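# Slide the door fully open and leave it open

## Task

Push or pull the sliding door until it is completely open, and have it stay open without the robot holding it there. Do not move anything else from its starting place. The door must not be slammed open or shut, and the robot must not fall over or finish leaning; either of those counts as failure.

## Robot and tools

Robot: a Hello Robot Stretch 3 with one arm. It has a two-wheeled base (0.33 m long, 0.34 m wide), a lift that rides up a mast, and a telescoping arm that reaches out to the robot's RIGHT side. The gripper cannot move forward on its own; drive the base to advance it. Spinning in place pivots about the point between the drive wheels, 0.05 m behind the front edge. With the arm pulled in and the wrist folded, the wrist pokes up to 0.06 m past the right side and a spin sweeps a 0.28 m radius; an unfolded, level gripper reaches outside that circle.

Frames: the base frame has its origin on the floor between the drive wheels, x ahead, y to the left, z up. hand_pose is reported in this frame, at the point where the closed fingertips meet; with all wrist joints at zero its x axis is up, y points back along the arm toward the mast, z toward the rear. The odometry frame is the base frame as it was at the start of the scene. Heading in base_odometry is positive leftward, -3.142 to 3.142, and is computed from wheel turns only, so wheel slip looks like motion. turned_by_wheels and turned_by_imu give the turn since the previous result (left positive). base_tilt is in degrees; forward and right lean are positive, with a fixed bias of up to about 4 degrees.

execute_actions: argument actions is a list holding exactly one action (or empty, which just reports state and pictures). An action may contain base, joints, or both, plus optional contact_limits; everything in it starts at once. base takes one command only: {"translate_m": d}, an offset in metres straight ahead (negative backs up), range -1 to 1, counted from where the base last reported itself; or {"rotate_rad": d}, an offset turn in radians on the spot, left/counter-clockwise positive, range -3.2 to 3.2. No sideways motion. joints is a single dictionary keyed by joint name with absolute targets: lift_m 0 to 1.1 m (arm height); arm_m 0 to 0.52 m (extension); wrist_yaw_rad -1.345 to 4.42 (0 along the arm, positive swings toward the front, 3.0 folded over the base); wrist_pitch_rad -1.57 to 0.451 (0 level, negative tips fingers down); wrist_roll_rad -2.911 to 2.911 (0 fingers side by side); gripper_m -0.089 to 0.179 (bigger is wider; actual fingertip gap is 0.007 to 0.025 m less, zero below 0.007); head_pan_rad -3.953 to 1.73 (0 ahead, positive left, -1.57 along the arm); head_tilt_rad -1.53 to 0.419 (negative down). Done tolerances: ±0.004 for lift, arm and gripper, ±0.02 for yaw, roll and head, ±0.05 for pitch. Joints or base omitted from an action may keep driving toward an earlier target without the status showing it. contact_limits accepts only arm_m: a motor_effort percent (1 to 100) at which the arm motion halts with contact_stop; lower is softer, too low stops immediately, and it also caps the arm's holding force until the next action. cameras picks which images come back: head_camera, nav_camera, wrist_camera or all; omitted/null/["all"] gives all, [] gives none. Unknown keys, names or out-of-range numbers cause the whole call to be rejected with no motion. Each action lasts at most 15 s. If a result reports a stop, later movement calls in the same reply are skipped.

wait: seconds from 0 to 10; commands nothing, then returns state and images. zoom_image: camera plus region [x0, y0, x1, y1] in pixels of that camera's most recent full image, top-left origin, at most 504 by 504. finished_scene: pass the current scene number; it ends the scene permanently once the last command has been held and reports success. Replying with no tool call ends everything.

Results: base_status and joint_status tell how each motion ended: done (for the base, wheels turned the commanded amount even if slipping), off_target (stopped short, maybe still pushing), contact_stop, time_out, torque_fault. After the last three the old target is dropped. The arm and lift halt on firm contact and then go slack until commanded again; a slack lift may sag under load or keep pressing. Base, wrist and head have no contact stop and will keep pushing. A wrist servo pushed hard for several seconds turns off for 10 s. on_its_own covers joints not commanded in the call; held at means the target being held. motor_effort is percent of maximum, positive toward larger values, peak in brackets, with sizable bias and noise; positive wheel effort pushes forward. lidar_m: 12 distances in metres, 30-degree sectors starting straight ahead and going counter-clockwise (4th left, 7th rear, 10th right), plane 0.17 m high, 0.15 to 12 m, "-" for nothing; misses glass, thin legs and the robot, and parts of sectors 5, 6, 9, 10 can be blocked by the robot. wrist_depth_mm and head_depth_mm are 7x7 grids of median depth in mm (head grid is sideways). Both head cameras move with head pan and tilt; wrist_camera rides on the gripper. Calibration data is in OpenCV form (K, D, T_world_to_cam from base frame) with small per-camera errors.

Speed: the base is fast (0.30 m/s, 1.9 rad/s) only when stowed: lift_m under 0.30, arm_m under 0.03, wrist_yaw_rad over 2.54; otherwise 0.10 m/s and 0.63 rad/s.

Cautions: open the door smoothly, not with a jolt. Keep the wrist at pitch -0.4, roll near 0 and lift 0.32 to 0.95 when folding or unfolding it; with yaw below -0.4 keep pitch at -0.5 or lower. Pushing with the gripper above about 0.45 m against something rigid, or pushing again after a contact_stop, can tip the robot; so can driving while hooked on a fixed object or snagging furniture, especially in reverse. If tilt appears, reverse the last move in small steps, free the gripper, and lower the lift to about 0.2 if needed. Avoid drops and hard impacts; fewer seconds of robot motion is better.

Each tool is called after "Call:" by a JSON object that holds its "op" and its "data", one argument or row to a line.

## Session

Call:
{"op": "execute_actions", "data": {
  "actions": []
}}

Scene clock: 0.00 s.
base_odometry: x=+0.000 y=+0.000 heading=+0.000 (m, m, rad; odometry frame)
turned_by_wheels: +0.000 (rad since the last result)
turned_by_imu: +0.000 (rad since the last result)
base_tilt: forward=-0.1 right=+0.3 (deg)
lidar_m: 0.79 0.85 1.32 2.55 1.46 1.27 1.68 1.51 1.22 1.21 1.04 0.84
head_depth_mm: 755 758 763 768 772 776 776 / 766 772 776 777 784 786 785 / 776 780 782 789 791 794 801 / 785 789 792 797 804 807 809 / 754 742 741 743 751 753 754 / 741 743 748 752 756 765 763 / 750 753 758 764 763 772 776
base_status: not commanded
joint_positions: lift_m=+0.328 arm_m=-0.001 wrist_yaw_rad=+3.093 wrist_pitch_rad=-0.504 wrist_roll_rad=+0.018 gripper_m=+0.037 head_pan_rad=-0.003 head_tilt_rad=+0.004
joint_status: not commanded
motor_effort: left_wheel=+0 right_wheel=+1 lift_m=+22 arm_m=+1 wrist_yaw_rad=+0 wrist_pitch_rad=+5 wrist_roll_rad=+0 gripper_m=+0 head_pan_rad=+0 head_tilt_rad=+1 (%)
hand_pose: x=-0.0108 y=+0.0689 z=+0.3215 quat_wxyz=(+0.195, +0.695, +0.158, +0.674) (m; base frame)
wrist_depth_mm: - - - - - - - / - - - - - - - / 872 880 - 837 871 850 845 / 694 711 703 692 684 685 696 / 584 591 593 579 604 583 579 / 515 530 - - - 500 487 / 451 - - - 440 436 439
pictures: head_camera (sideways: a quarter turn clockwise sets it upright), nav_camera (sideways: a quarter turn counterclockwise sets it upright), wrist_camera
camera_calibration (this result's frames):
head_camera: T_world_to_cam=[[-0.0189344, 0.0164298, -0.999686, 1.32577], [0.0491328, 0.998672, 0.0154826, -0.0207185], [0.998613, -0.0488242, -0.0197166, -0.0215036], [0, 0, 0, 1]] pos_world=[0.0475945, -0.00214109, 1.32525]
nav_camera: T_world_to_cam=[[-0.00767951, -0.0164669, 0.999835, -1.26036], [-0.0174813, -0.999709, -0.0165991, 0.0777097], [0.999818, -0.0176059, 0.00738941, -0.0511177], [0, 0, 0, 1]] pos_world=[0.0427878, 0.0560328, 1.26182]
wrist_camera: T_world_to_cam=[[0.999529, 0.0122358, -0.0281462, 0.0320499], [-0.0129051, -0.664513, -0.747165, 0.316083], [-0.0278457, 0.747176, -0.664042, 0.329924], [0, 0, 0, 1]] pos_world=[-0.0187688, -0.0368622, 0.456152]
Images, in order (width x height): head_camera 896x504, nav_camera 672x504, wrist_camera 644x364.

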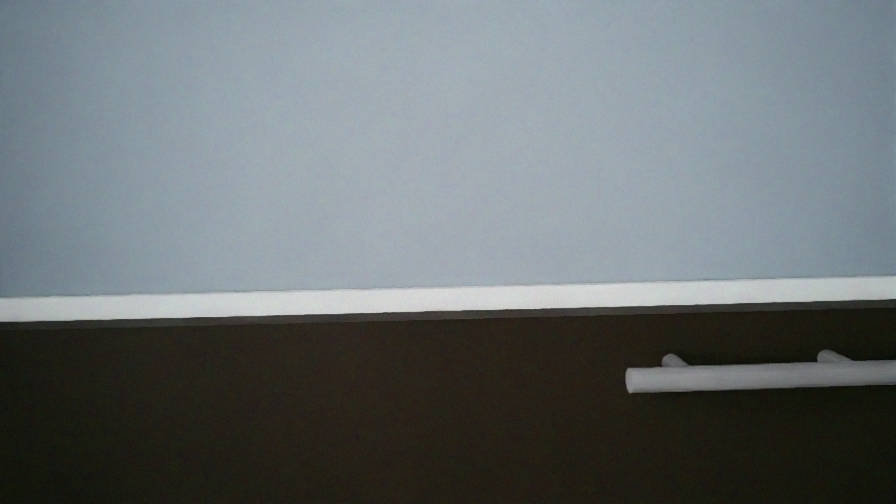

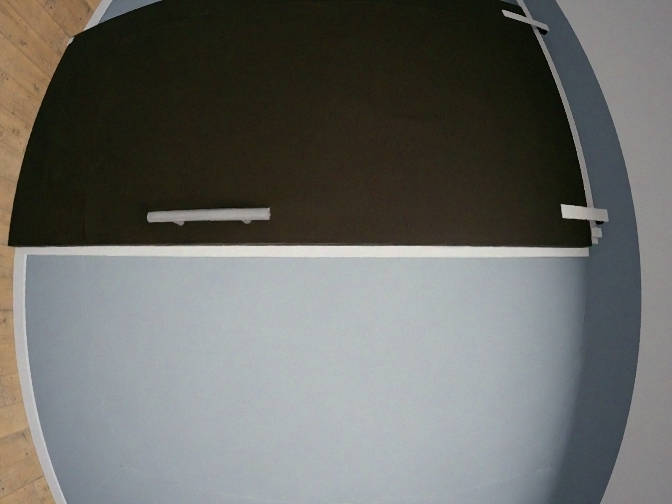

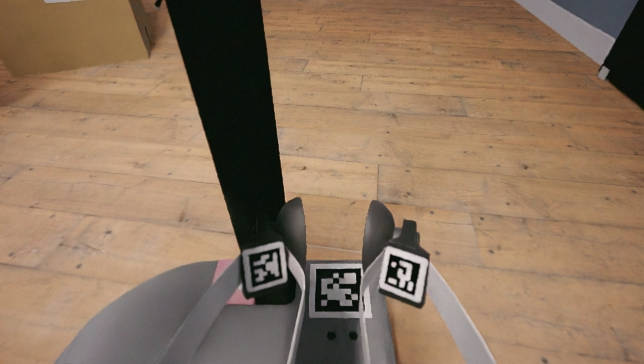

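Call:
{"op": "execute_actions", "data": {
  "actions": [
    {"base":{"translate_m":0.18},"joints":{"lift_m":0.9}}
  ],
  "cameras": []
}}

Call:
{"op": "execute_actions", "data": {
  "actions": [
    {"base":{"rotate_rad":1.4},"joints":{"lift_m":0.85,"arm_m":0.15,"wrist_yaw_rad":3.14,"head_pan_rad":-1.4,"head_tilt_rad":-0.7}}
  ],
  "cameras": ["head_camera","nav_camera"]
}}

Scene clock: 12.43 s.
base_odometry: x=+0.180 y=+0.000 heading=+0.000 (m, m, rad; odometry frame)
turned_by_wheels: +0.000 (rad since the last result)
turned_by_imu: -0.001 (rad since the last result)
base_tilt: forward=-0.1 right=+0.3 (deg)
lidar_m: 0.61 0.65 1.02 2.52 1.54 1.43 1.86 1.54 1.25 1.24 0.82 0.67
head_depth_mm: 586 588 591 596 596 602 603 / 591 596 599 602 605 608 613 / 601 605 607 610 616 617 621 / 609 613 614 618 620 624 626 / 602 605 606 594 582 574 573 / 557 561 564 566 568 570 518 / 566 568 572 576 579 580 587
base_status: done
joint_positions: lift_m=+0.900 arm_m=-0.001 wrist_yaw_rad=+3.093 wrist_pitch_rad=-0.506 wrist_roll_rad=+0.018 gripper_m=+0.037 head_pan_rad=-0.003 head_tilt_rad=+0.004
joint_status: all done
motor_effort: left_wheel=+0(6) right_wheel=+0(6) lift_m=+28(31) arm_m=+0(0) wrist_yaw_rad=+0(0) wrist_pitch_rad=+6(6) wrist_roll_rad=+0(0) gripper_m=+0(1) head_pan_rad=+1(1) head_tilt_rad=+2(2) (%)
hand_pose: x=-0.0108 y=+0.0688 z=+0.8931 quat_wxyz=(+0.195, +0.695, +0.158, +0.674) (m; base frame)
wrist_depth_mm: - - - - - - 894 / - - - - - - 872 / - - - - - - 852 / - - - - - - 830 / - - - - - - 829 / - - - - - - 779 / - 990 - - - - 760
pictures: none
No camera images: the call's "cameras" was empty. Leave "cameras" out to get every camera's image.

Scene clock: 15.60 s.
base_odometry: x=+0.180 y=+0.000 heading=+1.400 (m, m, rad; odometry frame)
turned_by_wheels: +1.400 (rad since the last result)
turned_by_imu: +1.401 (rad since the last result)
base_tilt: forward=-0.1 right=+0.3 (deg)
lidar_m: 2.47 1.63 1.54 1.43 1.78 1.29 1.24 0.95 0.69 0.61 0.61 0.84
head_depth_mm: 530 595 674 741 979 1136 1195 / 537 604 688 769 - - 1157 / 543 612 696 789 - 1181 1141 / 551 620 706 810 1023 1235 1184 / 525 582 661 768 911 1138 1181 / 504 540 622 748 931 1173 1185 / 511 577 664 780 946 1208 1178
base_status: done
joint_positions: lift_m=+0.850 arm_m=+0.150 wrist_yaw_rad=+3.139 wrist_pitch_rad=-0.506 wrist_roll_rad=+0.018 gripper_m=+0.037 head_pan_rad=-1.393 head_tilt_rad=-0.691
joint_status: all done
motor_effort: left_wheel=-1(5) right_wheel=+3(8) lift_m=+16(24) arm_m=+4(5) wrist_yaw_rad=+1(2) wrist_pitch_rad=+6(5) wrist_roll_rad=+0(0) gripper_m=-1(1) head_pan_rad=-4(46) head_tilt_rad=-6(50) (%)
hand_pose: x=-0.0206 y=-0.0821 z=+0.8439 quat_wxyz=(+0.180, +0.691, +0.174, +0.678) (m; base frame)
wrist_depth_mm: - - - - - - - / - - - - - - - / - - - - - - - / - - - - - - - / - - - - - - - / - - - - - - - / 989 960 931 - 945 964 941
pictures: head_camera (sideways: a quarter turn clockwise sets it upright), nav_camera (sideways: a quarter turn counterclockwise sets it upright)
camera_calibration (this result's frames):
head_camera: T_world_to_cam=[[-0.099653, 0.647394, -0.755612, 1.00768], [0.991093, 0.132001, -0.0176129, 0.0166212], [0.0883393, -0.750637, -0.654782, 0.810516], [0, 0, 0, 1]] pos_world=[0.0123444, -0.0461544, 1.29242]
nav_camera: T_world_to_cam=[[0.0959394, -0.627391, 0.772771, -0.964551], [-0.987847, -0.155392, -0.00351721, 0.0665883], [0.122289, -0.763042, -0.634675, 0.789836], [0, 0, 0, 1]] pos_world=[0.0617292, 0.00787494, 1.2469]
Images, in order (width x height): head_camera 896x504, nav_camera 672x504.

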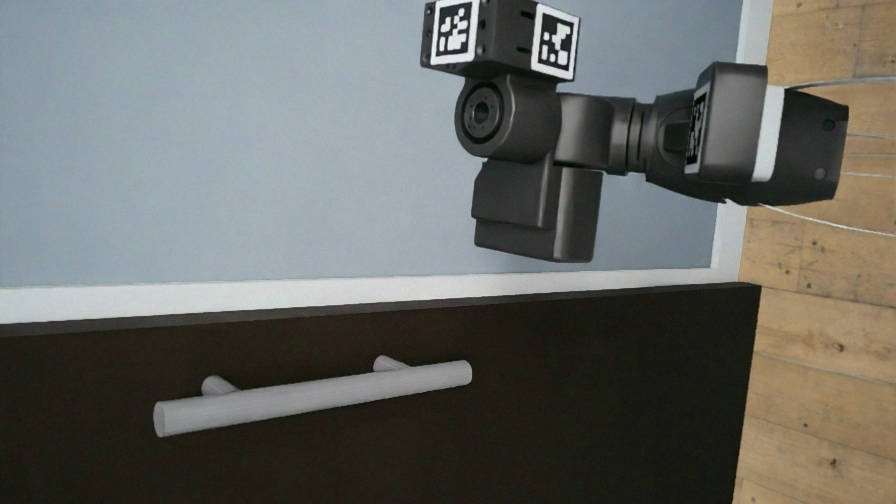

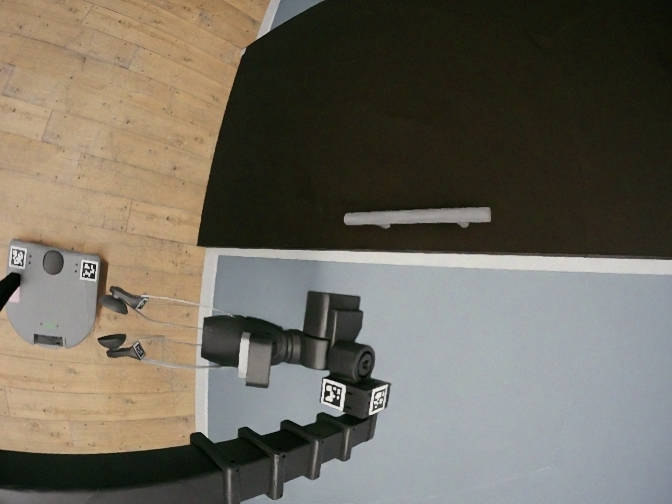

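Call:
{"op": "execute_actions", "data": {
  "actions": [
    {"base":{"rotate_rad":0.02},"joints":{"lift_m":0.88,"arm_m":0.375}}
  ],
  "cameras": []
}}

Call:
{"op": "execute_actions", "data": {
  "actions": [
    {"base":{"translate_m":0.2}}
  ],
  "cameras": ["head_camera","nav_camera"]
}}

Scene clock: 23.93 s.
base_odometry: x=+0.180 y=+0.000 heading=+1.420 (m, m, rad; odometry frame)
turned_by_wheels: +0.020 (rad since the last result)
turned_by_imu: +0.019 (rad since the last result)
base_tilt: forward=-0.1 right=+0.3 (deg)
lidar_m: 2.52 1.54 1.54 1.43 1.75 1.28 1.24 0.93 0.68 0.61 0.62 0.86
head_depth_mm: 529 579 689 784 921 1132 1191 / 538 594 - - 939 1201 1179 / 545 611 727 819 960 1214 1181 / 550 619 709 820 984 1213 1190 / 514 577 658 752 909 1146 1188 / 509 544 625 772 933 1182 1183 / 515 584 671 791 964 1223 1177
base_status: done
joint_positions: lift_m=+0.880 arm_m=+0.375 wrist_yaw_rad=+3.139 wrist_pitch_rad=-0.506 wrist_roll_rad=+0.018 gripper_m=+0.037 head_pan_rad=-1.393 head_tilt_rad=-0.691
joint_status: all done
motor_effort: left_wheel=-1(7) right_wheel=+3(8) lift_m=+29(31) arm_m=+4(5) wrist_yaw_rad=+2(2) wrist_pitch_rad=+6(6) wrist_roll_rad=+0(0) gripper_m=+0(0) head_pan_rad=-4(2) head_tilt_rad=-5(5) (%)
hand_pose: x=-0.0206 y=-0.3071 z=+0.8731 quat_wxyz=(+0.180, +0.691, +0.174, +0.678) (m; base frame)
wrist_depth_mm: - - - - - - - / - - - - - - - / - - - - - - - / - - - - - - - / - - - - - - - / - - - - - - - / - - 965 - 975 973 987
pictures: none
No camera images: the call's "cameras" was empty. Leave "cameras" out to get every camera's image.

Scene clock: 27.93 s.
base_odometry: x=+0.210 y=+0.198 heading=+1.420 (m, m, rad; odometry frame)
turned_by_wheels: +0.000 (rad since the last result)
turned_by_imu: -0.068 (rad since the last result)
base_tilt: forward=-0.1 right=+0.3 (deg)
lidar_m: 2.12 2.22 1.41 1.41 1.80 1.51 1.43 1.00 0.70 0.59 0.61 0.80
head_depth_mm: 534 587 698 792 945 1172 1187 / 529 589 - - 955 1229 1183 / 484 554 664 734 923 1203 1191 / 488 530 603 718 879 1098 1181 / 491 554 634 740 891 1122 1188 / 495 558 641 750 908 1137 1188 / 498 563 648 761 918 1159 1180
base_status: done
joint_positions: lift_m=+0.880 arm_m=+0.375 wrist_yaw_rad=+3.140 wrist_pitch_rad=-0.506 wrist_roll_rad=+0.018 gripper_m=+0.037 head_pan_rad=-1.393 head_tilt_rad=-0.692
joint_status: not commanded
motor_effort: left_wheel=+1(25) right_wheel=+0(45) lift_m=+28(29) arm_m=+3(4) wrist_yaw_rad=+1(3) wrist_pitch_rad=+6(6) wrist_roll_rad=+1(0) gripper_m=+0(1) head_pan_rad=-4(4) head_tilt_rad=-5(5) (%)
hand_pose: x=-0.0208 y=-0.3071 z=+0.8731 quat_wxyz=(+0.180, +0.691, +0.175, +0.678) (m; base frame)
wrist_depth_mm: - - - - - - - / - - - - - - - / - - - - - - - / - - - - - - - / - - - - - - - / - - - - - - - / 988 - 974 - 973 - -
pictures: head_camera (sideways: a quarter turn clockwise sets it upright), nav_camera (sideways: a quarter turn counterclockwise sets it upright)
camera_calibration (this result's frames):
head_camera: T_world_to_cam=[[-0.0995647, 0.647652, -0.755403, 1.0074], [0.991119, 0.131806, -0.0176274, 0.0166399], [0.0881506, -0.750449, -0.655023, 0.810831], [0, 0, 0, 1]] pos_world=[0.0123345, -0.0461527, 1.2924]
nav_camera: T_world_to_cam=[[0.0958562, -0.627654, 0.772569, -0.964286], [-0.987878, -0.155191, -0.00351028, 0.0665794], [0.122099, -0.762867, -0.634921, 0.790158], [0, 0, 0, 1]] pos_world=[0.0617277, 0.00788098, 1.2469]
Images, in order (width x height): head_camera 896x504, nav_camera 672x504.

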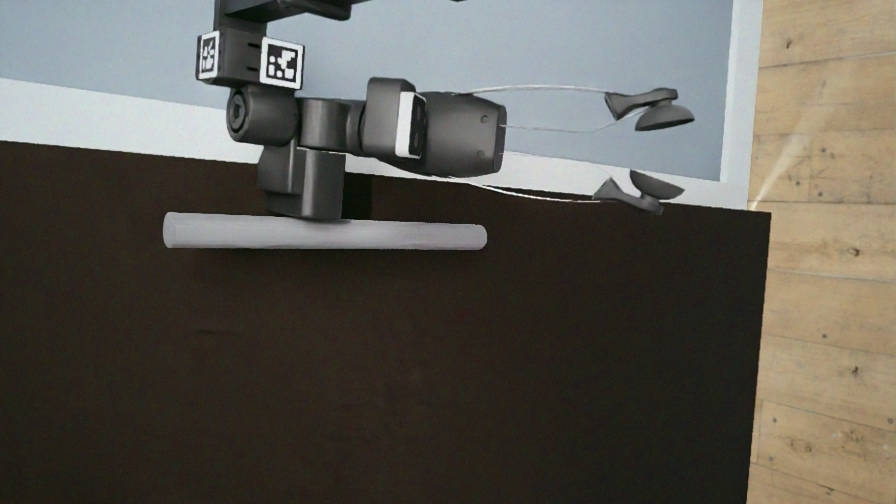

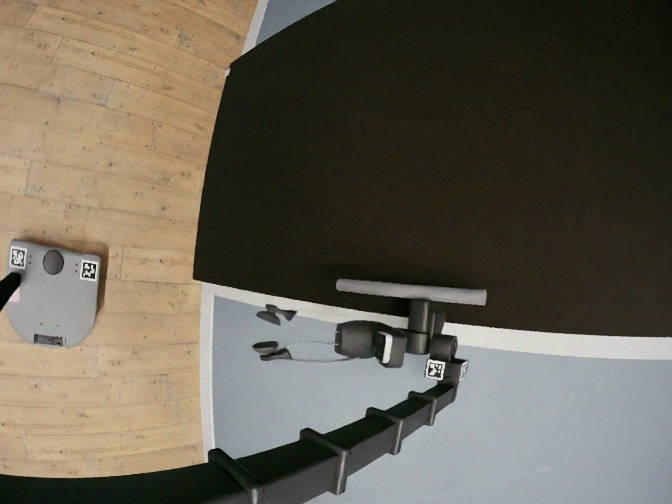

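Call:
{"op": "execute_actions", "data": {
  "actions": [
    {"base":{"rotate_rad":0.12}}
  ],
  "cameras": ["nav_camera"]
}}

Call:
{"op": "execute_actions", "data": {
  "actions": [
    {"base":{"translate_m":0.15}}
  ],
  "cameras": ["head_camera","nav_camera"]
}}

Scene clock: 33.27 s.
base_odometry: x=+0.210 y=+0.198 heading=+1.540 (m, m, rad; odometry frame)
turned_by_wheels: +0.120 (rad since the last result)
turned_by_imu: +0.048 (rad since the last result)
base_tilt: forward=-0.1 right=+0.3 (deg)
lidar_m: 2.34 2.24 1.42 1.41 1.79 1.48 1.42 0.94 0.69 0.59 0.62 0.83
head_depth_mm: 529 583 693 780 931 1142 1183 / 528 581 - - 943 1208 1180 / 485 548 662 727 905 1184 1179 / 491 533 608 722 883 1102 1182 / 497 560 642 752 901 1135 1178 / 502 569 653 762 924 1169 1188 / 511 577 665 781 948 1204 1181
base_status: done
joint_positions: lift_m=+0.880 arm_m=+0.375 wrist_yaw_rad=+3.138 wrist_pitch_rad=-0.506 wrist_roll_rad=+0.018 gripper_m=+0.037 head_pan_rad=-1.393 head_tilt_rad=-0.692
joint_status: not commanded
motor_effort: left_wheel=-1(30) right_wheel=+2(46) lift_m=+28(28) arm_m=+3(4) wrist_yaw_rad=+2(7) wrist_pitch_rad=+6(6) wrist_roll_rad=+0(1) gripper_m=+0(0) head_pan_rad=-3(3) head_tilt_rad=-5(6) (%)
hand_pose: x=-0.0205 y=-0.3072 z=+0.8731 quat_wxyz=(+0.180, +0.691, +0.174, +0.678) (m; base frame)
wrist_depth_mm: - - - - - - - / - - - - - - - / - - - - - - - / - - - - - - - / - - - - - - - / - - - - - - - / 975 - 981 - 968 986 962
pictures: nav_camera (sideways: a quarter turn counterclockwise sets it upright)
camera_calibration (this result's frames):
nav_camera: T_world_to_cam=[[0.0958545, -0.627702, 0.772529, -0.964235], [-0.987881, -0.155175, -0.00350894, 0.0665777], [0.12208, -0.762831, -0.634969, 0.790221], [0, 0, 0, 1]] pos_world=[0.0617272, 0.00788344, 1.2469]
Images, in order (width x height): nav_camera 672x504.

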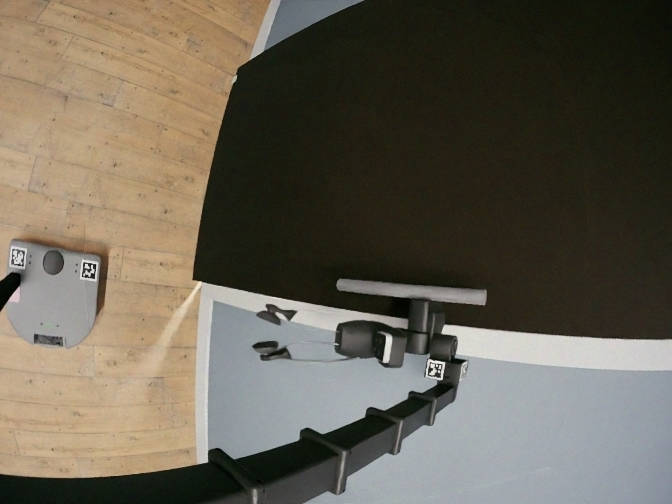

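Scene clock: 36.63 s.
base_odometry: x=+0.215 y=+0.348 heading=+1.540 (m, m, rad; odometry frame)
turned_by_wheels: +0.000 (rad since the last result)
turned_by_imu: -0.136 (rad since the last result)
base_tilt: forward=-0.2 right=+0.3 (deg)
lidar_m: 1.65 2.23 1.34 1.41 1.89 1.69 1.55 1.09 0.71 0.58 0.59 0.73
head_depth_mm: 524 580 704 801 964 1207 1179 / 601 608 - - 942 1245 1188 / 484 545 651 752 991 1236 1192 / 477 506 567 682 854 1069 1188 / 474 536 613 715 854 1074 1178 / 474 535 611 711 856 1068 1187 / 475 535 612 714 854 1072 1186
base_status: done
joint_positions: lift_m=+0.880 arm_m=+0.375 wrist_yaw_rad=+3.142 wrist_pitch_rad=-0.506 wrist_roll_rad=+0.018 gripper_m=+0.037 head_pan_rad=-1.393 head_tilt_rad=-0.692
joint_status: not commanded
motor_effort: left_wheel=+1(16) right_wheel=+0(45) lift_m=+28(28) arm_m=+2(3) wrist_yaw_rad=-1(3) wrist_pitch_rad=+6(6) wrist_roll_rad=+0(0) gripper_m=-1(0) head_pan_rad=-4(3) head_tilt_rad=-5(5) (%)
hand_pose: x=-0.0212 y=-0.3073 z=+0.8731 quat_wxyz=(+0.179, +0.691, +0.175, +0.679) (m; base frame)
wrist_depth_mm: - - - - - - - / - - - - - - - / - - - - - - - / - - - - - - - / - - - - - - - / - - - - - - - / - 995 - - 981 978 990
pictures: head_camera (sideways: a quarter turn clockwise sets it upright), nav_camera (sideways: a quarter turn counterclockwise sets it upright)
camera_calibration (this result's frames):
head_camera: T_world_to_cam=[[-0.0995644, 0.647709, -0.755354, 1.00734], [0.991121, 0.131792, -0.0176308, 0.0166443], [0.0881301, -0.750403, -0.655079, 0.810904], [0, 0, 0, 1]] pos_world=[0.0123337, -0.0461521, 1.2924]
nav_camera: T_world_to_cam=[[0.0958564, -0.627712, 0.772521, -0.964224], [-0.987881, -0.155175, -0.00350866, 0.0665774], [0.122078, -0.762823, -0.634979, 0.790234], [0, 0, 0, 1]] pos_world=[0.0617271, 0.00788414, 1.2469]
Images, in order (width x height): head_camera 896x504, nav_camera 672x504.

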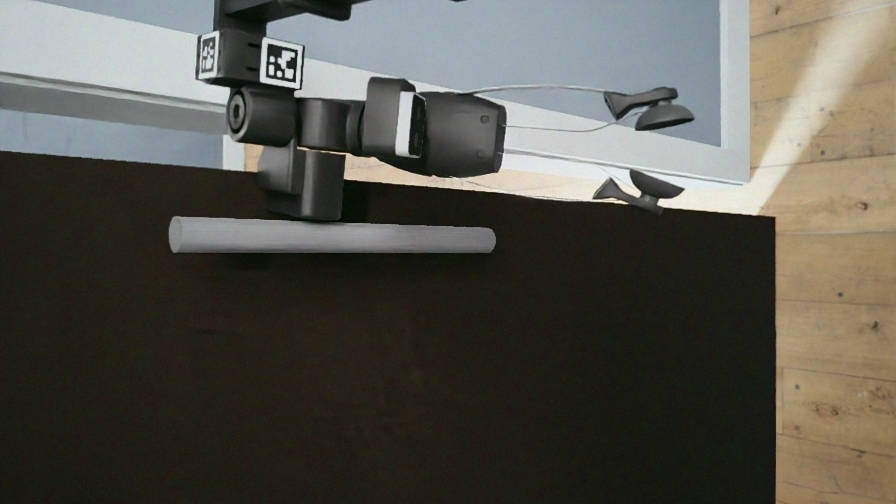

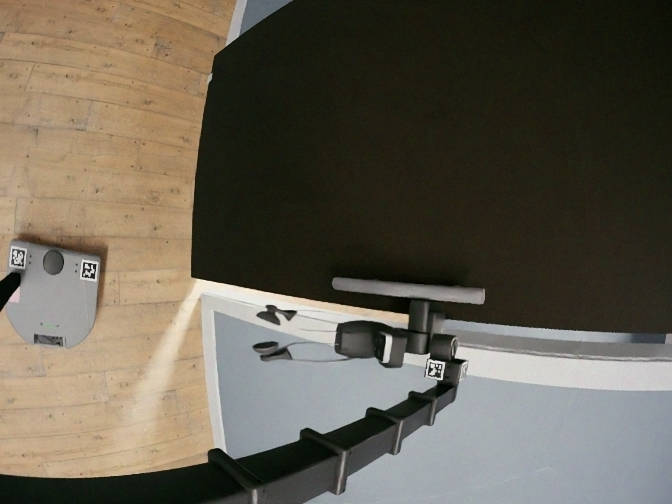

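Call:
{"op": "execute_actions", "data": {
  "actions": [
    {"base":{"translate_m":-0.09}}
  ],
  "cameras": []
}}

Call:
{"op": "execute_actions", "data": {
  "actions": [
    {"joints":{"lift_m":0.25,"head_tilt_rad":-1.0,"head_pan_rad":-1.57}}
  ],
  "cameras": []
}}

Call:
{"op": "execute_actions", "data": {
  "actions": [
    {"joints":{"arm_m":0.5},"contact_limits":{"arm_m":15}}
  ],
  "cameras": ["head_camera"]
}}

Scene clock: 45.37 s.
base_odometry: x=+0.212 y=+0.258 heading=+1.540 (m, m, rad; odometry frame)
turned_by_wheels: +0.000 (rad since the last result)
turned_by_imu: -0.001 (rad since the last result)
base_tilt: forward=-0.1 right=+0.3 (deg)
lidar_m: 1.68 2.21 1.39 1.40 1.87 1.59 1.46 1.11 0.72 0.60 0.60 0.75
head_depth_mm: 547 606 720 822 987 1241 1183 / 543 604 - - 986 1257 1186 / 544 612 717 801 963 1231 1182 / 2466 2808 2419 1842 1524 1256 1179 / 488 539 601 714 879 1096 1183 / 486 539 626 728 877 1097 1187 / 487 548 627 730 878 1103 1184
base_status: done
joint_positions: lift_m=+0.880 arm_m=+0.375 wrist_yaw_rad=+3.142 wrist_pitch_rad=-0.506 wrist_roll_rad=+0.018 gripper_m=+0.037 head_pan_rad=-1.393 head_tilt_rad=-0.692
joint_status: not commanded
motor_effort: left_wheel=+1(3) right_wheel=+0(7) lift_m=+28(28) arm_m=+2(2) wrist_yaw_rad=-1(1) wrist_pitch_rad=+6(6) wrist_roll_rad=+0(0) gripper_m=+0(1) head_pan_rad=-3(3) head_tilt_rad=-4(6) (%)
hand_pose: x=-0.0212 y=-0.3073 z=+0.8731 quat_wxyz=(+0.179, +0.691, +0.175, +0.679) (m; base frame)
wrist_depth_mm: - - - - - - - / - - - - - - - / - - - - - - - / - - - - - - - / - - - - - - - / - - - - - - - / 991 971 - - 996 976 988
pictures: none
No camera images: the call's "cameras" was empty. Leave "cameras" out to get every camera's image.

Scene clock: 51.93 s.
base_odometry: x=+0.212 y=+0.258 heading=+1.540 (m, m, rad; odometry frame)
turned_by_wheels: +0.000 (rad since the last result)
turned_by_imu: -0.001 (rad since the last result)
base_tilt: forward=-0.2 right=+0.4 (deg)
lidar_m: 1.68 2.20 1.39 1.40 1.88 1.59 1.46 1.11 0.72 0.60 0.60 0.75
head_depth_mm: 660 796 1000 1343 1345 1222 1114 / 649 777 971 1294 1351 1215 1140 / 637 759 947 1196 1346 1228 - / 622 744 921 1116 1321 1214 - / 618 785 1632 1423 1322 1211 1107 / 2196 669 784 1005 1293 1209 1108 / 505 597 758 971 1277 1207 1109
base_status: not commanded
joint_positions: lift_m=+0.250 arm_m=+0.375 wrist_yaw_rad=+3.142 wrist_pitch_rad=-0.506 wrist_roll_rad=+0.018 gripper_m=+0.037 head_pan_rad=-1.563 head_tilt_rad=-0.987
joint_status: all done
motor_effort: left_wheel=+1(1) right_wheel=+0(0) lift_m=+16(26) arm_m=+2(2) wrist_yaw_rad=-1(1) wrist_pitch_rad=+6(6) wrist_roll_rad=+0(0) gripper_m=+0(0) head_pan_rad=-2(18) head_tilt_rad=-8(36) (%)
hand_pose: x=-0.0212 y=-0.3073 z=+0.2439 quat_wxyz=(+0.179, +0.691, +0.175, +0.679) (m; base frame)
wrist_depth_mm: - - - - - - - / 990 988 986 - 939 917 904 / 725 735 - - 707 686 704 / 594 573 - - 573 573 562 / 495 490 - - 500 474 475 / 422 417 414 415 402 412 412 / 372 367 365 363 365 366 356
pictures: none
No camera images: the call's "cameras" was empty. Leave "cameras" out to get every camera's image.

Scene clock: 53.70 s.
base_odometry: x=+0.212 y=+0.258 heading=+1.540 (m, m, rad; odometry frame)
turned_by_wheels: +0.000 (rad since the last result)
turned_by_imu: -0.002 (rad since the last result)
base_tilt: forward=-0.1 right=+0.3 (deg)
lidar_m: 1.68 2.20 1.39 1.40 1.88 1.59 1.46 1.12 0.72 0.60 0.60 0.75
head_depth_mm: 662 798 1005 1349 1346 1221 1117 / 648 782 974 1304 1349 1219 - / 637 763 952 1232 1367 1208 - / 625 744 920 1222 1336 1210 - / 621 782 1636 1367 1325 1207 1106 / 2178 675 790 1007 1300 1211 1103 / 500 588 761 974 1279 1209 1106
base_status: not commanded
joint_positions: lift_m=+0.250 arm_m=+0.451 wrist_yaw_rad=+3.155 wrist_pitch_rad=-0.507 wrist_roll_rad=+0.019 gripper_m=+0.037 head_pan_rad=-1.563 head_tilt_rad=-0.989
joint_status: arm_m contact_stop (moved +0.076 of +0.125)
on_its_own: arm_m is slack since a contact_stop, until your next command for it (your +0.500 is given up); wrist_yaw_rad is at rest, and its effort (-14) is outside its rest range (-12 to +12)
motor_effort: left_wheel=+4(6) right_wheel=-6(20) lift_m=+17(17) arm_m=+1(17) wrist_yaw_rad=-14(47) wrist_pitch_rad=+6(7) wrist_roll_rad=+0(0) gripper_m=+0(0) head_pan_rad=-3(3) head_tilt_rad=-7(7) (%)
contact_limits: arm_m 15 (drawing in: default 18, maximum 30; extending or still: default 26, maximum 42)
hand_pose: x=-0.0241 y=-0.3832 z=+0.2435 quat_wxyz=(+0.175, +0.689, +0.180, +0.679) (m; base frame)
wrist_depth_mm: - - - - - - - / 963 938 - - 922 924 909 / 726 717 - - 717 710 698 / 600 579 561 - 574 565 569 / 487 487 485 473 494 480 473 / 419 415 411 412 404 410 409 / 364 367 365 365 365 366 358
pictures: head_camera (sideways: a quarter turn clockwise sets it upright)
camera_calibration (this result's frames):
head_camera: T_world_to_cam=[[0.0100147, 0.847848, -0.530145, 0.713224], [0.999076, -0.030642, -0.0301318, 0.0328615], [-0.0417919, -0.529354, -0.847371, 1.06175], [0, 0, 0, 1]] pos_world=[0.00439858, -0.0416589, 1.2788]
Images, in order (width x height): head_camera 896x504.

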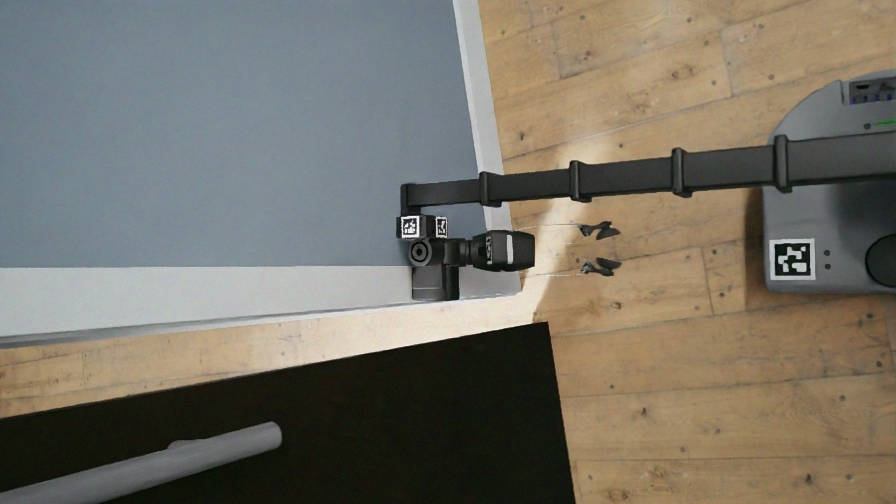

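Rotate left to push (this also straightens and draws the wrist away from the trim).

Call:
{"op": "execute_actions", "data": {
  "actions": [
    {"base":{"translate_m":0.06},"joints":{"arm_m":0.425}}
  ],
  "cameras": ["head_camera"]
}}

Call:
{"op": "execute_actions", "data": {
  "actions": [
    {"base":{"translate_m":0.1},"joints":{"arm_m":0.41}}
  ],
  "cameras": ["head_camera"]
}}

Scene clock: 58.47 s.
base_odometry: x=+0.214 y=+0.318 heading=+1.540 (m, m, rad; odometry frame)
turned_by_wheels: +0.000 (rad since the last result)
turned_by_imu: -0.001 (rad since the last result)
base_tilt: forward=-0.2 right=+0.3 (deg)
lidar_m: 1.66 2.16 1.36 1.41 1.88 1.66 1.52 1.10 0.71 0.59 0.59 0.74
head_depth_mm: 654 785 989 1335 1344 1220 1118 / 641 770 961 1279 1341 1221 - / 624 751 935 1211 1355 1214 - / 620 746 926 1271 1340 1212 - / 2173 699 847 1043 1304 1207 1112 / 500 598 770 990 1292 1208 1107 / 521 615 750 953 1271 1203 1104
base_status: done
joint_positions: lift_m=+0.250 arm_m=+0.425 wrist_yaw_rad=+3.142 wrist_pitch_rad=-0.507 wrist_roll_rad=+0.019 gripper_m=+0.037 head_pan_rad=-1.563 head_tilt_rad=-0.989
joint_status: all done
motor_effort: left_wheel=+1(6) right_wheel=+0(7) lift_m=+17(17) arm_m=-2(4) wrist_yaw_rad=-1(13) wrist_pitch_rad=+6(6) wrist_roll_rad=+0(0) gripper_m=-1(1) head_pan_rad=-3(3) head_tilt_rad=-7(7) (%)
hand_pose: x=-0.0212 y=-0.3580 z=+0.2435 quat_wxyz=(+0.179, +0.691, +0.176, +0.678) (m; base frame)
wrist_depth_mm: - - - - - - - / 943 946 - - 910 916 903 / 722 718 - - 700 698 691 / 580 582 - - 572 568 565 / 487 490 484 463 491 479 474 / 415 417 411 418 405 416 405 / 367 366 364 367 366 362 362
pictures: head_camera (sideways: a quarter turn clockwise sets it upright)
camera_calibration (this result's frames):
head_camera: T_world_to_cam=[[0.0100163, 0.847847, -0.530146, 0.713225], [0.999076, -0.0306439, -0.0301318, 0.0328615], [-0.0417929, -0.529354, -0.847371, 1.06175], [0, 0, 0, 1]] pos_world=[0.0043985, -0.0416589, 1.2788]
Images, in order (width x height): head_camera 896x504.

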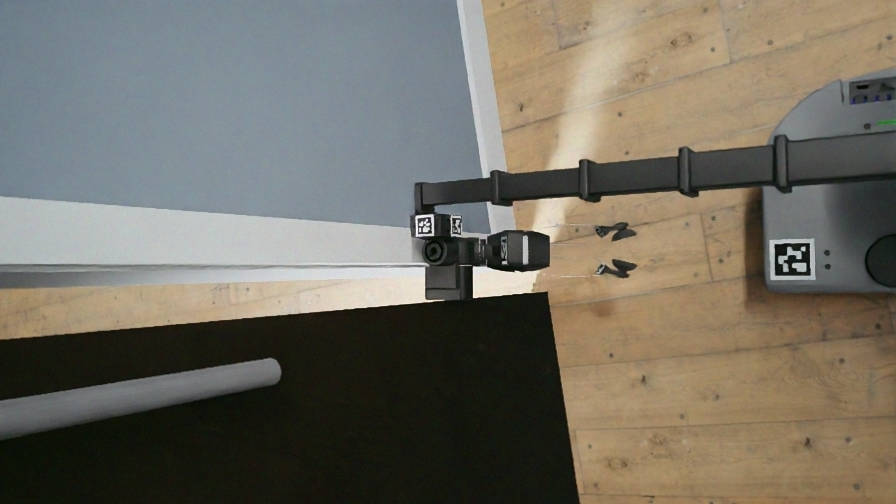

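Scene clock: 60.80 s.
base_odometry: x=+0.217 y=+0.418 heading=+1.540 (m, m, rad; odometry frame)
turned_by_wheels: +0.000 (rad since the last result)
turned_by_imu: -0.037 (rad since the last result)
base_tilt: forward=-0.1 right=+0.3 (deg)
lidar_m: 1.49 2.16 1.32 1.42 1.89 1.79 1.61 1.13 0.71 0.57 0.57 0.69
head_depth_mm: 649 786 989 1342 1350 1229 1108 / 630 764 955 1276 1349 1216 - / 624 733 906 1179 1348 1226 - / 2271 1918 1671 1480 1334 1218 - / 2254 1877 822 1030 1303 1210 1111 / 483 578 744 955 1281 1215 1106 / 502 594 722 920 1264 1206 1098
base_status: done
joint_positions: lift_m=+0.250 arm_m=+0.410 wrist_yaw_rad=+3.138 wrist_pitch_rad=-0.507 wrist_roll_rad=+0.019 gripper_m=+0.037 head_pan_rad=-1.563 head_tilt_rad=-0.989
joint_status: all done
motor_effort: left_wheel=+1(22) right_wheel=+0(57) lift_m=+17(16) arm_m=-1(3) wrist_yaw_rad=+2(11) wrist_pitch_rad=+6(6) wrist_roll_rad=+0(0) gripper_m=+0(1) head_pan_rad=-2(3) head_tilt_rad=-6(6) (%)
hand_pose: x=-0.0205 y=-0.3428 z=+0.2435 quat_wxyz=(+0.181, +0.691, +0.175, +0.678) (m; base frame)
wrist_depth_mm: - - - - - - - / 930 972 - - 928 922 913 / 735 717 - - 721 702 694 / 579 578 - - 571 573 567 / 490 482 472 - 496 482 479 / 420 417 413 414 400 410 410 / 368 366 368 364 360 362 361
pictures: head_camera (sideways: a quarter turn clockwise sets it upright)
camera_calibration (this result's frames):
head_camera: T_world_to_cam=[[0.010047, 0.847847, -0.530146, 0.713224], [0.999075, -0.03068, -0.0301318, 0.0328615], [-0.0418121, -0.529352, -0.847371, 1.06175], [0, 0, 0, 1]] pos_world=[0.00439699, -0.0416588, 1.2788]
Images, in order (width x height): head_camera 896x504.

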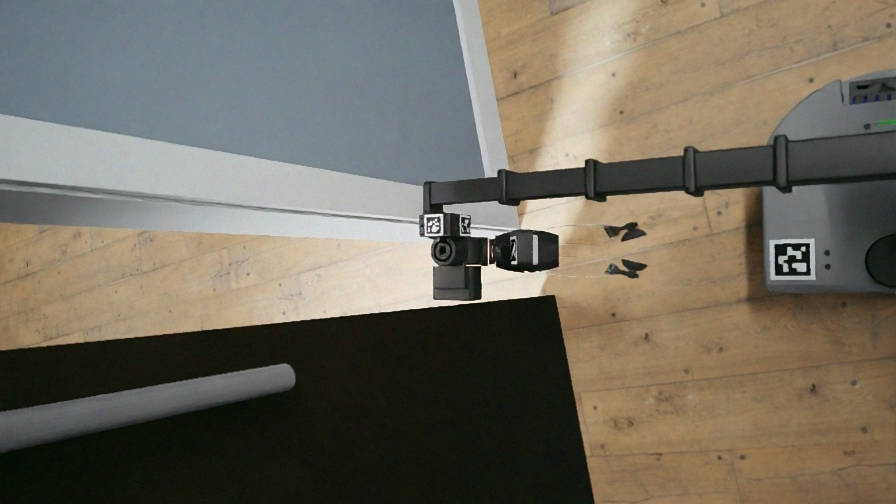

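Call:
{"op": "execute_actions", "data": {
  "actions": [
    {"base":{"translate_m":0.15},"joints":{"arm_m":0.385}}
  ],
  "cameras": ["head_camera"]
}}

Call:
{"op": "execute_actions", "data": {
  "actions": [
    {"base":{"translate_m":0.2},"joints":{"arm_m":0.36}}
  ],
  "cameras": ["head_camera","nav_camera"]
}}

Scene clock: 66.20 s.
base_odometry: x=+0.222 y=+0.568 heading=+1.540 (m, m, rad; odometry frame)
turned_by_wheels: +0.000 (rad since the last result)
turned_by_imu: -0.060 (rad since the last result)
base_tilt: forward=-0.2 right=+0.3 (deg)
lidar_m: 1.26 2.02 1.37 1.28 1.92 2.00 1.75 1.18 0.68 0.54 0.54 0.63
head_depth_mm: 626 766 984 1349 1339 1226 1112 / 672 761 921 1263 1353 1223 - / 2314 1936 1606 1271 1357 1237 - / 2314 1952 1712 1559 1324 1208 - / 2243 1868 797 974 1292 1213 1109 / 458 538 697 891 1233 1204 1102 / 466 555 671 850 1159 1216 1105
base_status: done
joint_positions: lift_m=+0.250 arm_m=+0.385 wrist_yaw_rad=+3.138 wrist_pitch_rad=-0.507 wrist_roll_rad=+0.019 gripper_m=+0.037 head_pan_rad=-1.563 head_tilt_rad=-0.989
joint_status: all done
motor_effort: left_wheel=+1(18) right_wheel=+0(57) lift_m=+17(17) arm_m=-1(3) wrist_yaw_rad=+2(15) wrist_pitch_rad=+6(6) wrist_roll_rad=+0(0) gripper_m=+1(1) head_pan_rad=-3(3) head_tilt_rad=-6(7) (%)
hand_pose: x=-0.0205 y=-0.3178 z=+0.2435 quat_wxyz=(+0.181, +0.691, +0.175, +0.678) (m; base frame)
wrist_depth_mm: - - - - - - - / 962 952 - - 917 909 940 / 725 743 - - 703 700 703 / 587 582 - - 566 568 568 / 491 494 467 - 505 476 477 / 423 418 414 416 403 414 408 / 370 365 365 363 365 360 356
pictures: head_camera (sideways: a quarter turn clockwise sets it upright)
camera_calibration (this result's frames):
head_camera: T_world_to_cam=[[0.0100468, 0.847847, -0.530146, 0.713224], [0.999075, -0.0306797, -0.0301318, 0.0328615], [-0.0418119, -0.529352, -0.847371, 1.06175], [0, 0, 0, 1]] pos_world=[0.004397, -0.0416588, 1.2788]
Images, in order (width x height): head_camera 896x504.

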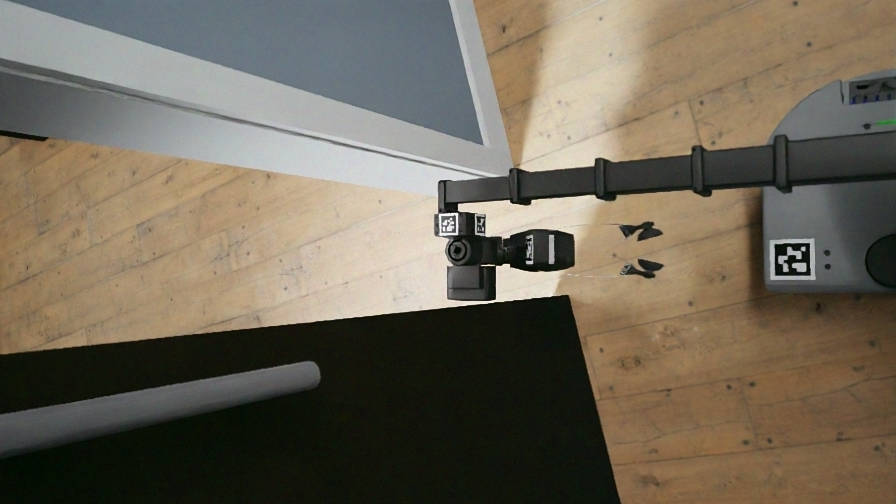

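Scene clock: 69.37 s.
base_odometry: x=+0.228 y=+0.767 heading=+1.540 (m, m, rad; odometry frame)
turned_by_wheels: +0.000 (rad since the last result)
turned_by_imu: -0.066 (rad since the last result)
base_tilt: forward=-0.1 right=+0.3 (deg)
lidar_m: 0.91 1.83 1.92 1.27 1.98 2.21 1.94 1.20 0.75 0.49 0.48 0.55
head_depth_mm: 2105 857 972 1320 1348 1220 1113 / 2268 1973 1669 1354 1339 1223 - / 2333 1962 1699 1528 1345 1228 - / 2296 1972 1693 1529 1318 1204 - / 2252 1876 716 873 1238 1211 1109 / 413 460 579 791 1089 1215 1104 / 412 492 593 746 1003 1215 1101
base_status: done
joint_positions: lift_m=+0.250 arm_m=+0.360 wrist_yaw_rad=+3.142 wrist_pitch_rad=-0.507 wrist_roll_rad=+0.019 gripper_m=+0.037 head_pan_rad=-1.563 head_tilt_rad=-0.989
joint_status: all done
motor_effort: left_wheel=+1(17) right_wheel=+0(57) lift_m=+17(17) arm_m=-1(5) wrist_yaw_rad=-1(13) wrist_pitch_rad=+6(6) wrist_roll_rad=+1(0) gripper_m=-1(0) head_pan_rad=-3(3) head_tilt_rad=-8(7) (%)
hand_pose: x=-0.0212 y=-0.2928 z=+0.2435 quat_wxyz=(+0.179, +0.691, +0.176, +0.678) (m; base frame)
wrist_depth_mm: - - - - - - - / 965 932 - - 922 904 925 / 738 714 - - 702 709 693 / 575 577 - - 578 567 562 / 491 491 - - 498 478 480 / 421 417 412 404 403 410 404 / 364 369 364 366 367 362 361
pictures: head_camera (sideways: a quarter turn clockwise sets it upright), nav_camera (sideways: a quarter turn counterclockwise sets it upright)
camera_calibration (this result's frames):
head_camera: T_world_to_cam=[[0.0100513, 0.847847, -0.530146, 0.713224], [0.999075, -0.0306851, -0.0301318, 0.0328615], [-0.0418148, -0.529352, -0.847371, 1.06175], [0, 0, 0, 1]] pos_world=[0.00439678, -0.0416588, 1.2788]
nav_camera: T_world_to_cam=[[-0.0102775, -0.833436, 0.55252, -0.676901], [-0.999893, 0.0143235, 0.00300684, 0.0581681], [-0.01042, -0.55243, -0.833494, 1.0492], [0, 0, 0, 1]] pos_world=[0.0621377, 0.0146225, 1.24833]
Images, in order (width x height): head_camera 896x504, nav_camera 672x504.

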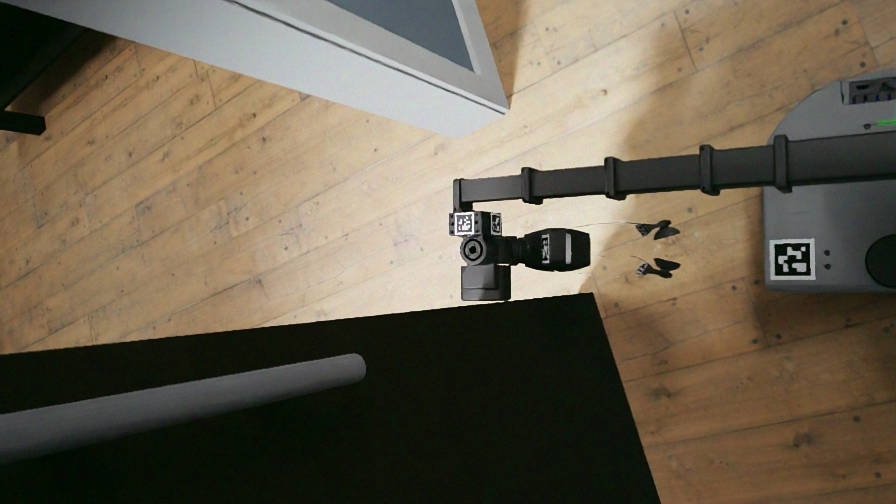

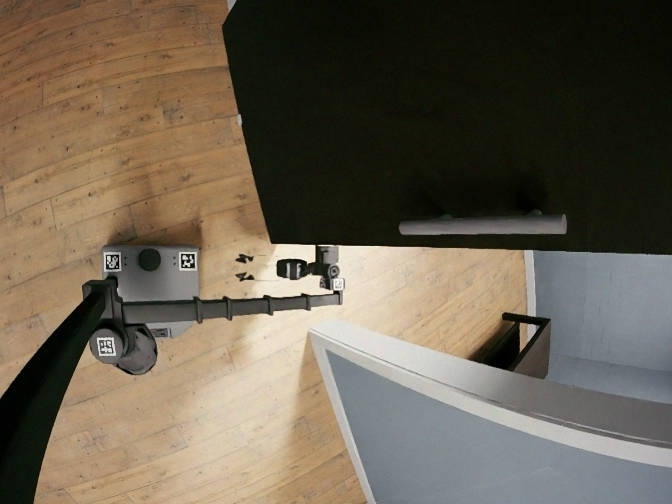

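Call:
{"op": "execute_actions", "data": {
  "actions": [
    {"base":{"rotate_rad":0.35},"joints":{"arm_m":0.33}}
  ],
  "cameras": ["head_camera"]
}}

Call:
{"op": "execute_actions", "data": {
  "actions": [
    {"base":{"translate_m":0.15},"joints":{"arm_m":0.31}}
  ],
  "cameras": ["head_camera","nav_camera"]
}}

Scene clock: 76.50 s.
base_odometry: x=+0.228 y=+0.767 heading=+1.890 (m, m, rad; odometry frame)
turned_by_wheels: +0.350 (rad since the last result)
turned_by_imu: +0.193 (rad since the last result)
base_tilt: forward=-0.2 right=+0.3 (deg)
lidar_m: 1.52 1.88 1.34 1.26 1.99 2.06 1.91 0.90 0.73 0.49 0.50 0.63
head_depth_mm: 2326 1969 1712 1249 1338 1219 1115 / 2316 1956 1695 1505 1338 1222 - / 2340 1971 1701 1519 1341 1232 - / 2312 1958 1706 1525 1310 1222 - / 2303 1947 1701 1425 1282 1220 1111 / 465 530 614 818 1162 1211 1107 / 404 463 621 797 1114 1209 1102
base_status: done
joint_positions: lift_m=+0.250 arm_m=+0.330 wrist_yaw_rad=+3.138 wrist_pitch_rad=-0.507 wrist_roll_rad=+0.019 gripper_m=+0.037 head_pan_rad=-1.563 head_tilt_rad=-0.989
joint_status: all done
motor_effort: left_wheel=-1(28) right_wheel=+3(56) lift_m=+17(17) arm_m=-3(3) wrist_yaw_rad=+2(8) wrist_pitch_rad=+6(6) wrist_roll_rad=+0(0) gripper_m=+0(0) head_pan_rad=-4(3) head_tilt_rad=-7(7) (%)
hand_pose: x=-0.0205 y=-0.2630 z=+0.2435 quat_wxyz=(+0.181, +0.691, +0.175, +0.678) (m; base frame)
wrist_depth_mm: - - - - - - - / 973 965 - - 929 915 906 / 723 718 - - 695 707 696 / 585 583 - - 568 572 572 / 489 482 - - 477 482 479 / 420 419 400 394 402 409 407 / 367 365 366 363 363 362 360
pictures: head_camera (sideways: a quarter turn clockwise sets it upright)
camera_calibration (this result's frames):
head_camera: T_world_to_cam=[[0.0100788, 0.847847, -0.530146, 0.713224], [0.999074, -0.0307175, -0.0301318, 0.0328615], [-0.0418319, -0.529351, -0.847371, 1.06175], [0, 0, 0, 1]] pos_world=[0.00439543, -0.0416588, 1.2788]
Images, in order (width x height): head_camera 896x504.

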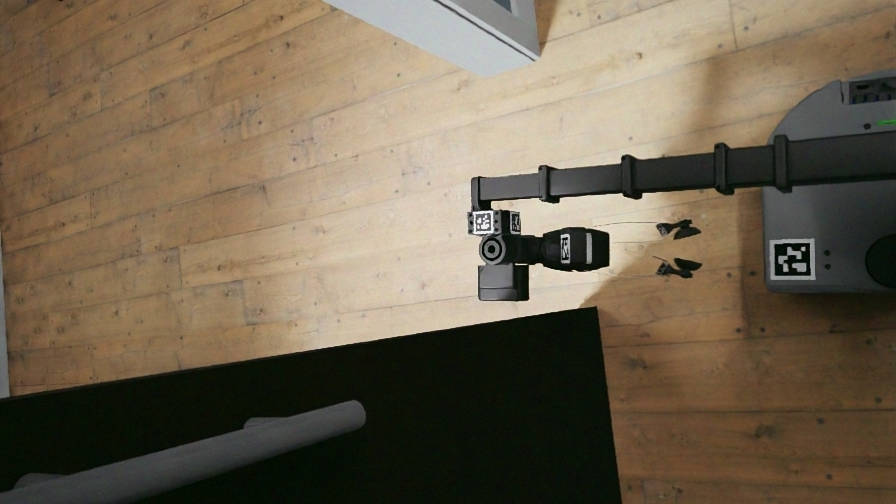

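Scene clock: 79.10 s.
base_odometry: x=+0.181 y=+0.910 heading=+1.890 (m, m, rad; odometry frame)
turned_by_wheels: +0.000 (rad since the last result)
turned_by_imu: -0.078 (rad since the last result)
base_tilt: forward=-0.1 right=+0.4 (deg)
lidar_m: 1.08 1.72 1.86 1.25 1.99 2.28 2.05 0.96 0.82 0.47 0.47 0.57
head_depth_mm: 2334 1978 1719 1448 1340 1217 1107 / 2316 1962 1704 1495 1342 1220 - / 2317 1933 1687 1529 1344 1222 - / 2309 1960 1709 1523 1309 1220 - / 2302 1922 1634 873 1189 1210 1104 / 417 469 559 771 1075 1206 1108 / 355 467 582 739 1018 1212 1102
base_status: done
joint_positions: lift_m=+0.250 arm_m=+0.310 wrist_yaw_rad=+3.138 wrist_pitch_rad=-0.507 wrist_roll_rad=+0.019 gripper_m=+0.037 head_pan_rad=-1.563 head_tilt_rad=-0.989
joint_status: all done
motor_effort: left_wheel=+1(20) right_wheel=-1(53) lift_m=+17(17) arm_m=-1(3) wrist_yaw_rad=+2(8) wrist_pitch_rad=+6(6) wrist_roll_rad=+0(0) gripper_m=+1(1) head_pan_rad=-3(4) head_tilt_rad=-7(6) (%)
hand_pose: x=-0.0205 y=-0.2428 z=+0.2435 quat_wxyz=(+0.181, +0.691, +0.175, +0.678) (m; base frame)
wrist_depth_mm: - - - - - - - / 944 950 - - 924 893 901 / 722 718 - - 707 703 708 / 594 574 - - 571 566 560 / 481 485 - - 478 474 476 / 423 421 - - - 412 410 / 365 366 365 366 365 359 357
pictures: head_camera (sideways: a quarter turn clockwise sets it upright), nav_camera (sideways: a quarter turn counterclockwise sets it upright)
camera_calibration (this result's frames):
head_camera: T_world_to_cam=[[0.0101696, 0.847846, -0.530146, 0.713224], [0.999071, -0.0308245, -0.0301318, 0.0328615], [-0.0418886, -0.529346, -0.847371, 1.06175], [0, 0, 0, 1]] pos_world=[0.00439097, -0.0416586, 1.2788]
nav_camera: T_world_to_cam=[[-0.0103937, -0.833435, 0.55252, -0.6769], [-0.999891, 0.0144629, 0.00300684, 0.0581681], [-0.0104971, -0.552428, -0.833494, 1.0492], [0, 0, 0, 1]] pos_world=[0.0621397, 0.0146147, 1.24833]
Images, in order (width x height): head_camera 896x504, nav_camera 672x504.

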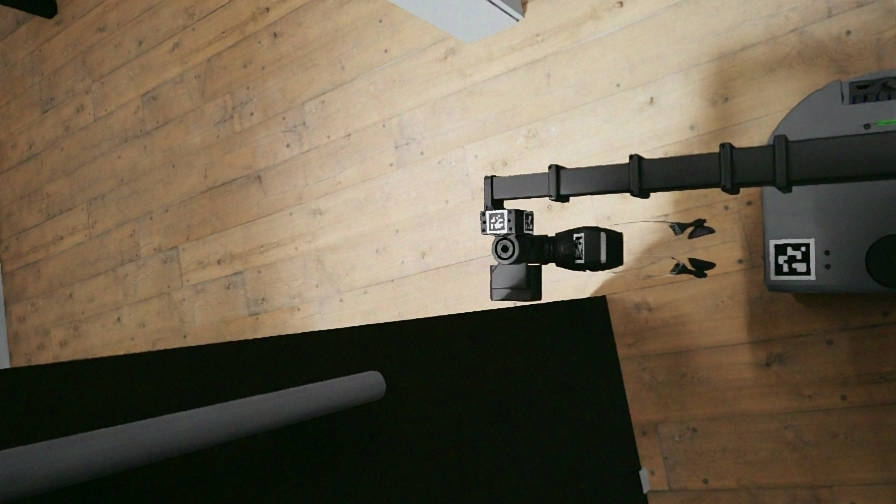

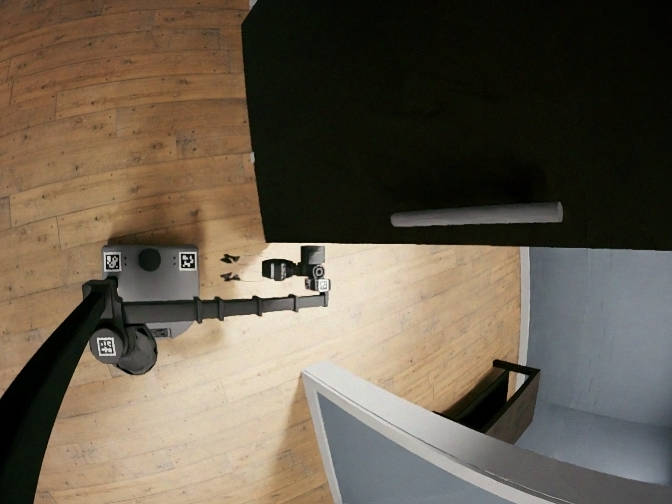

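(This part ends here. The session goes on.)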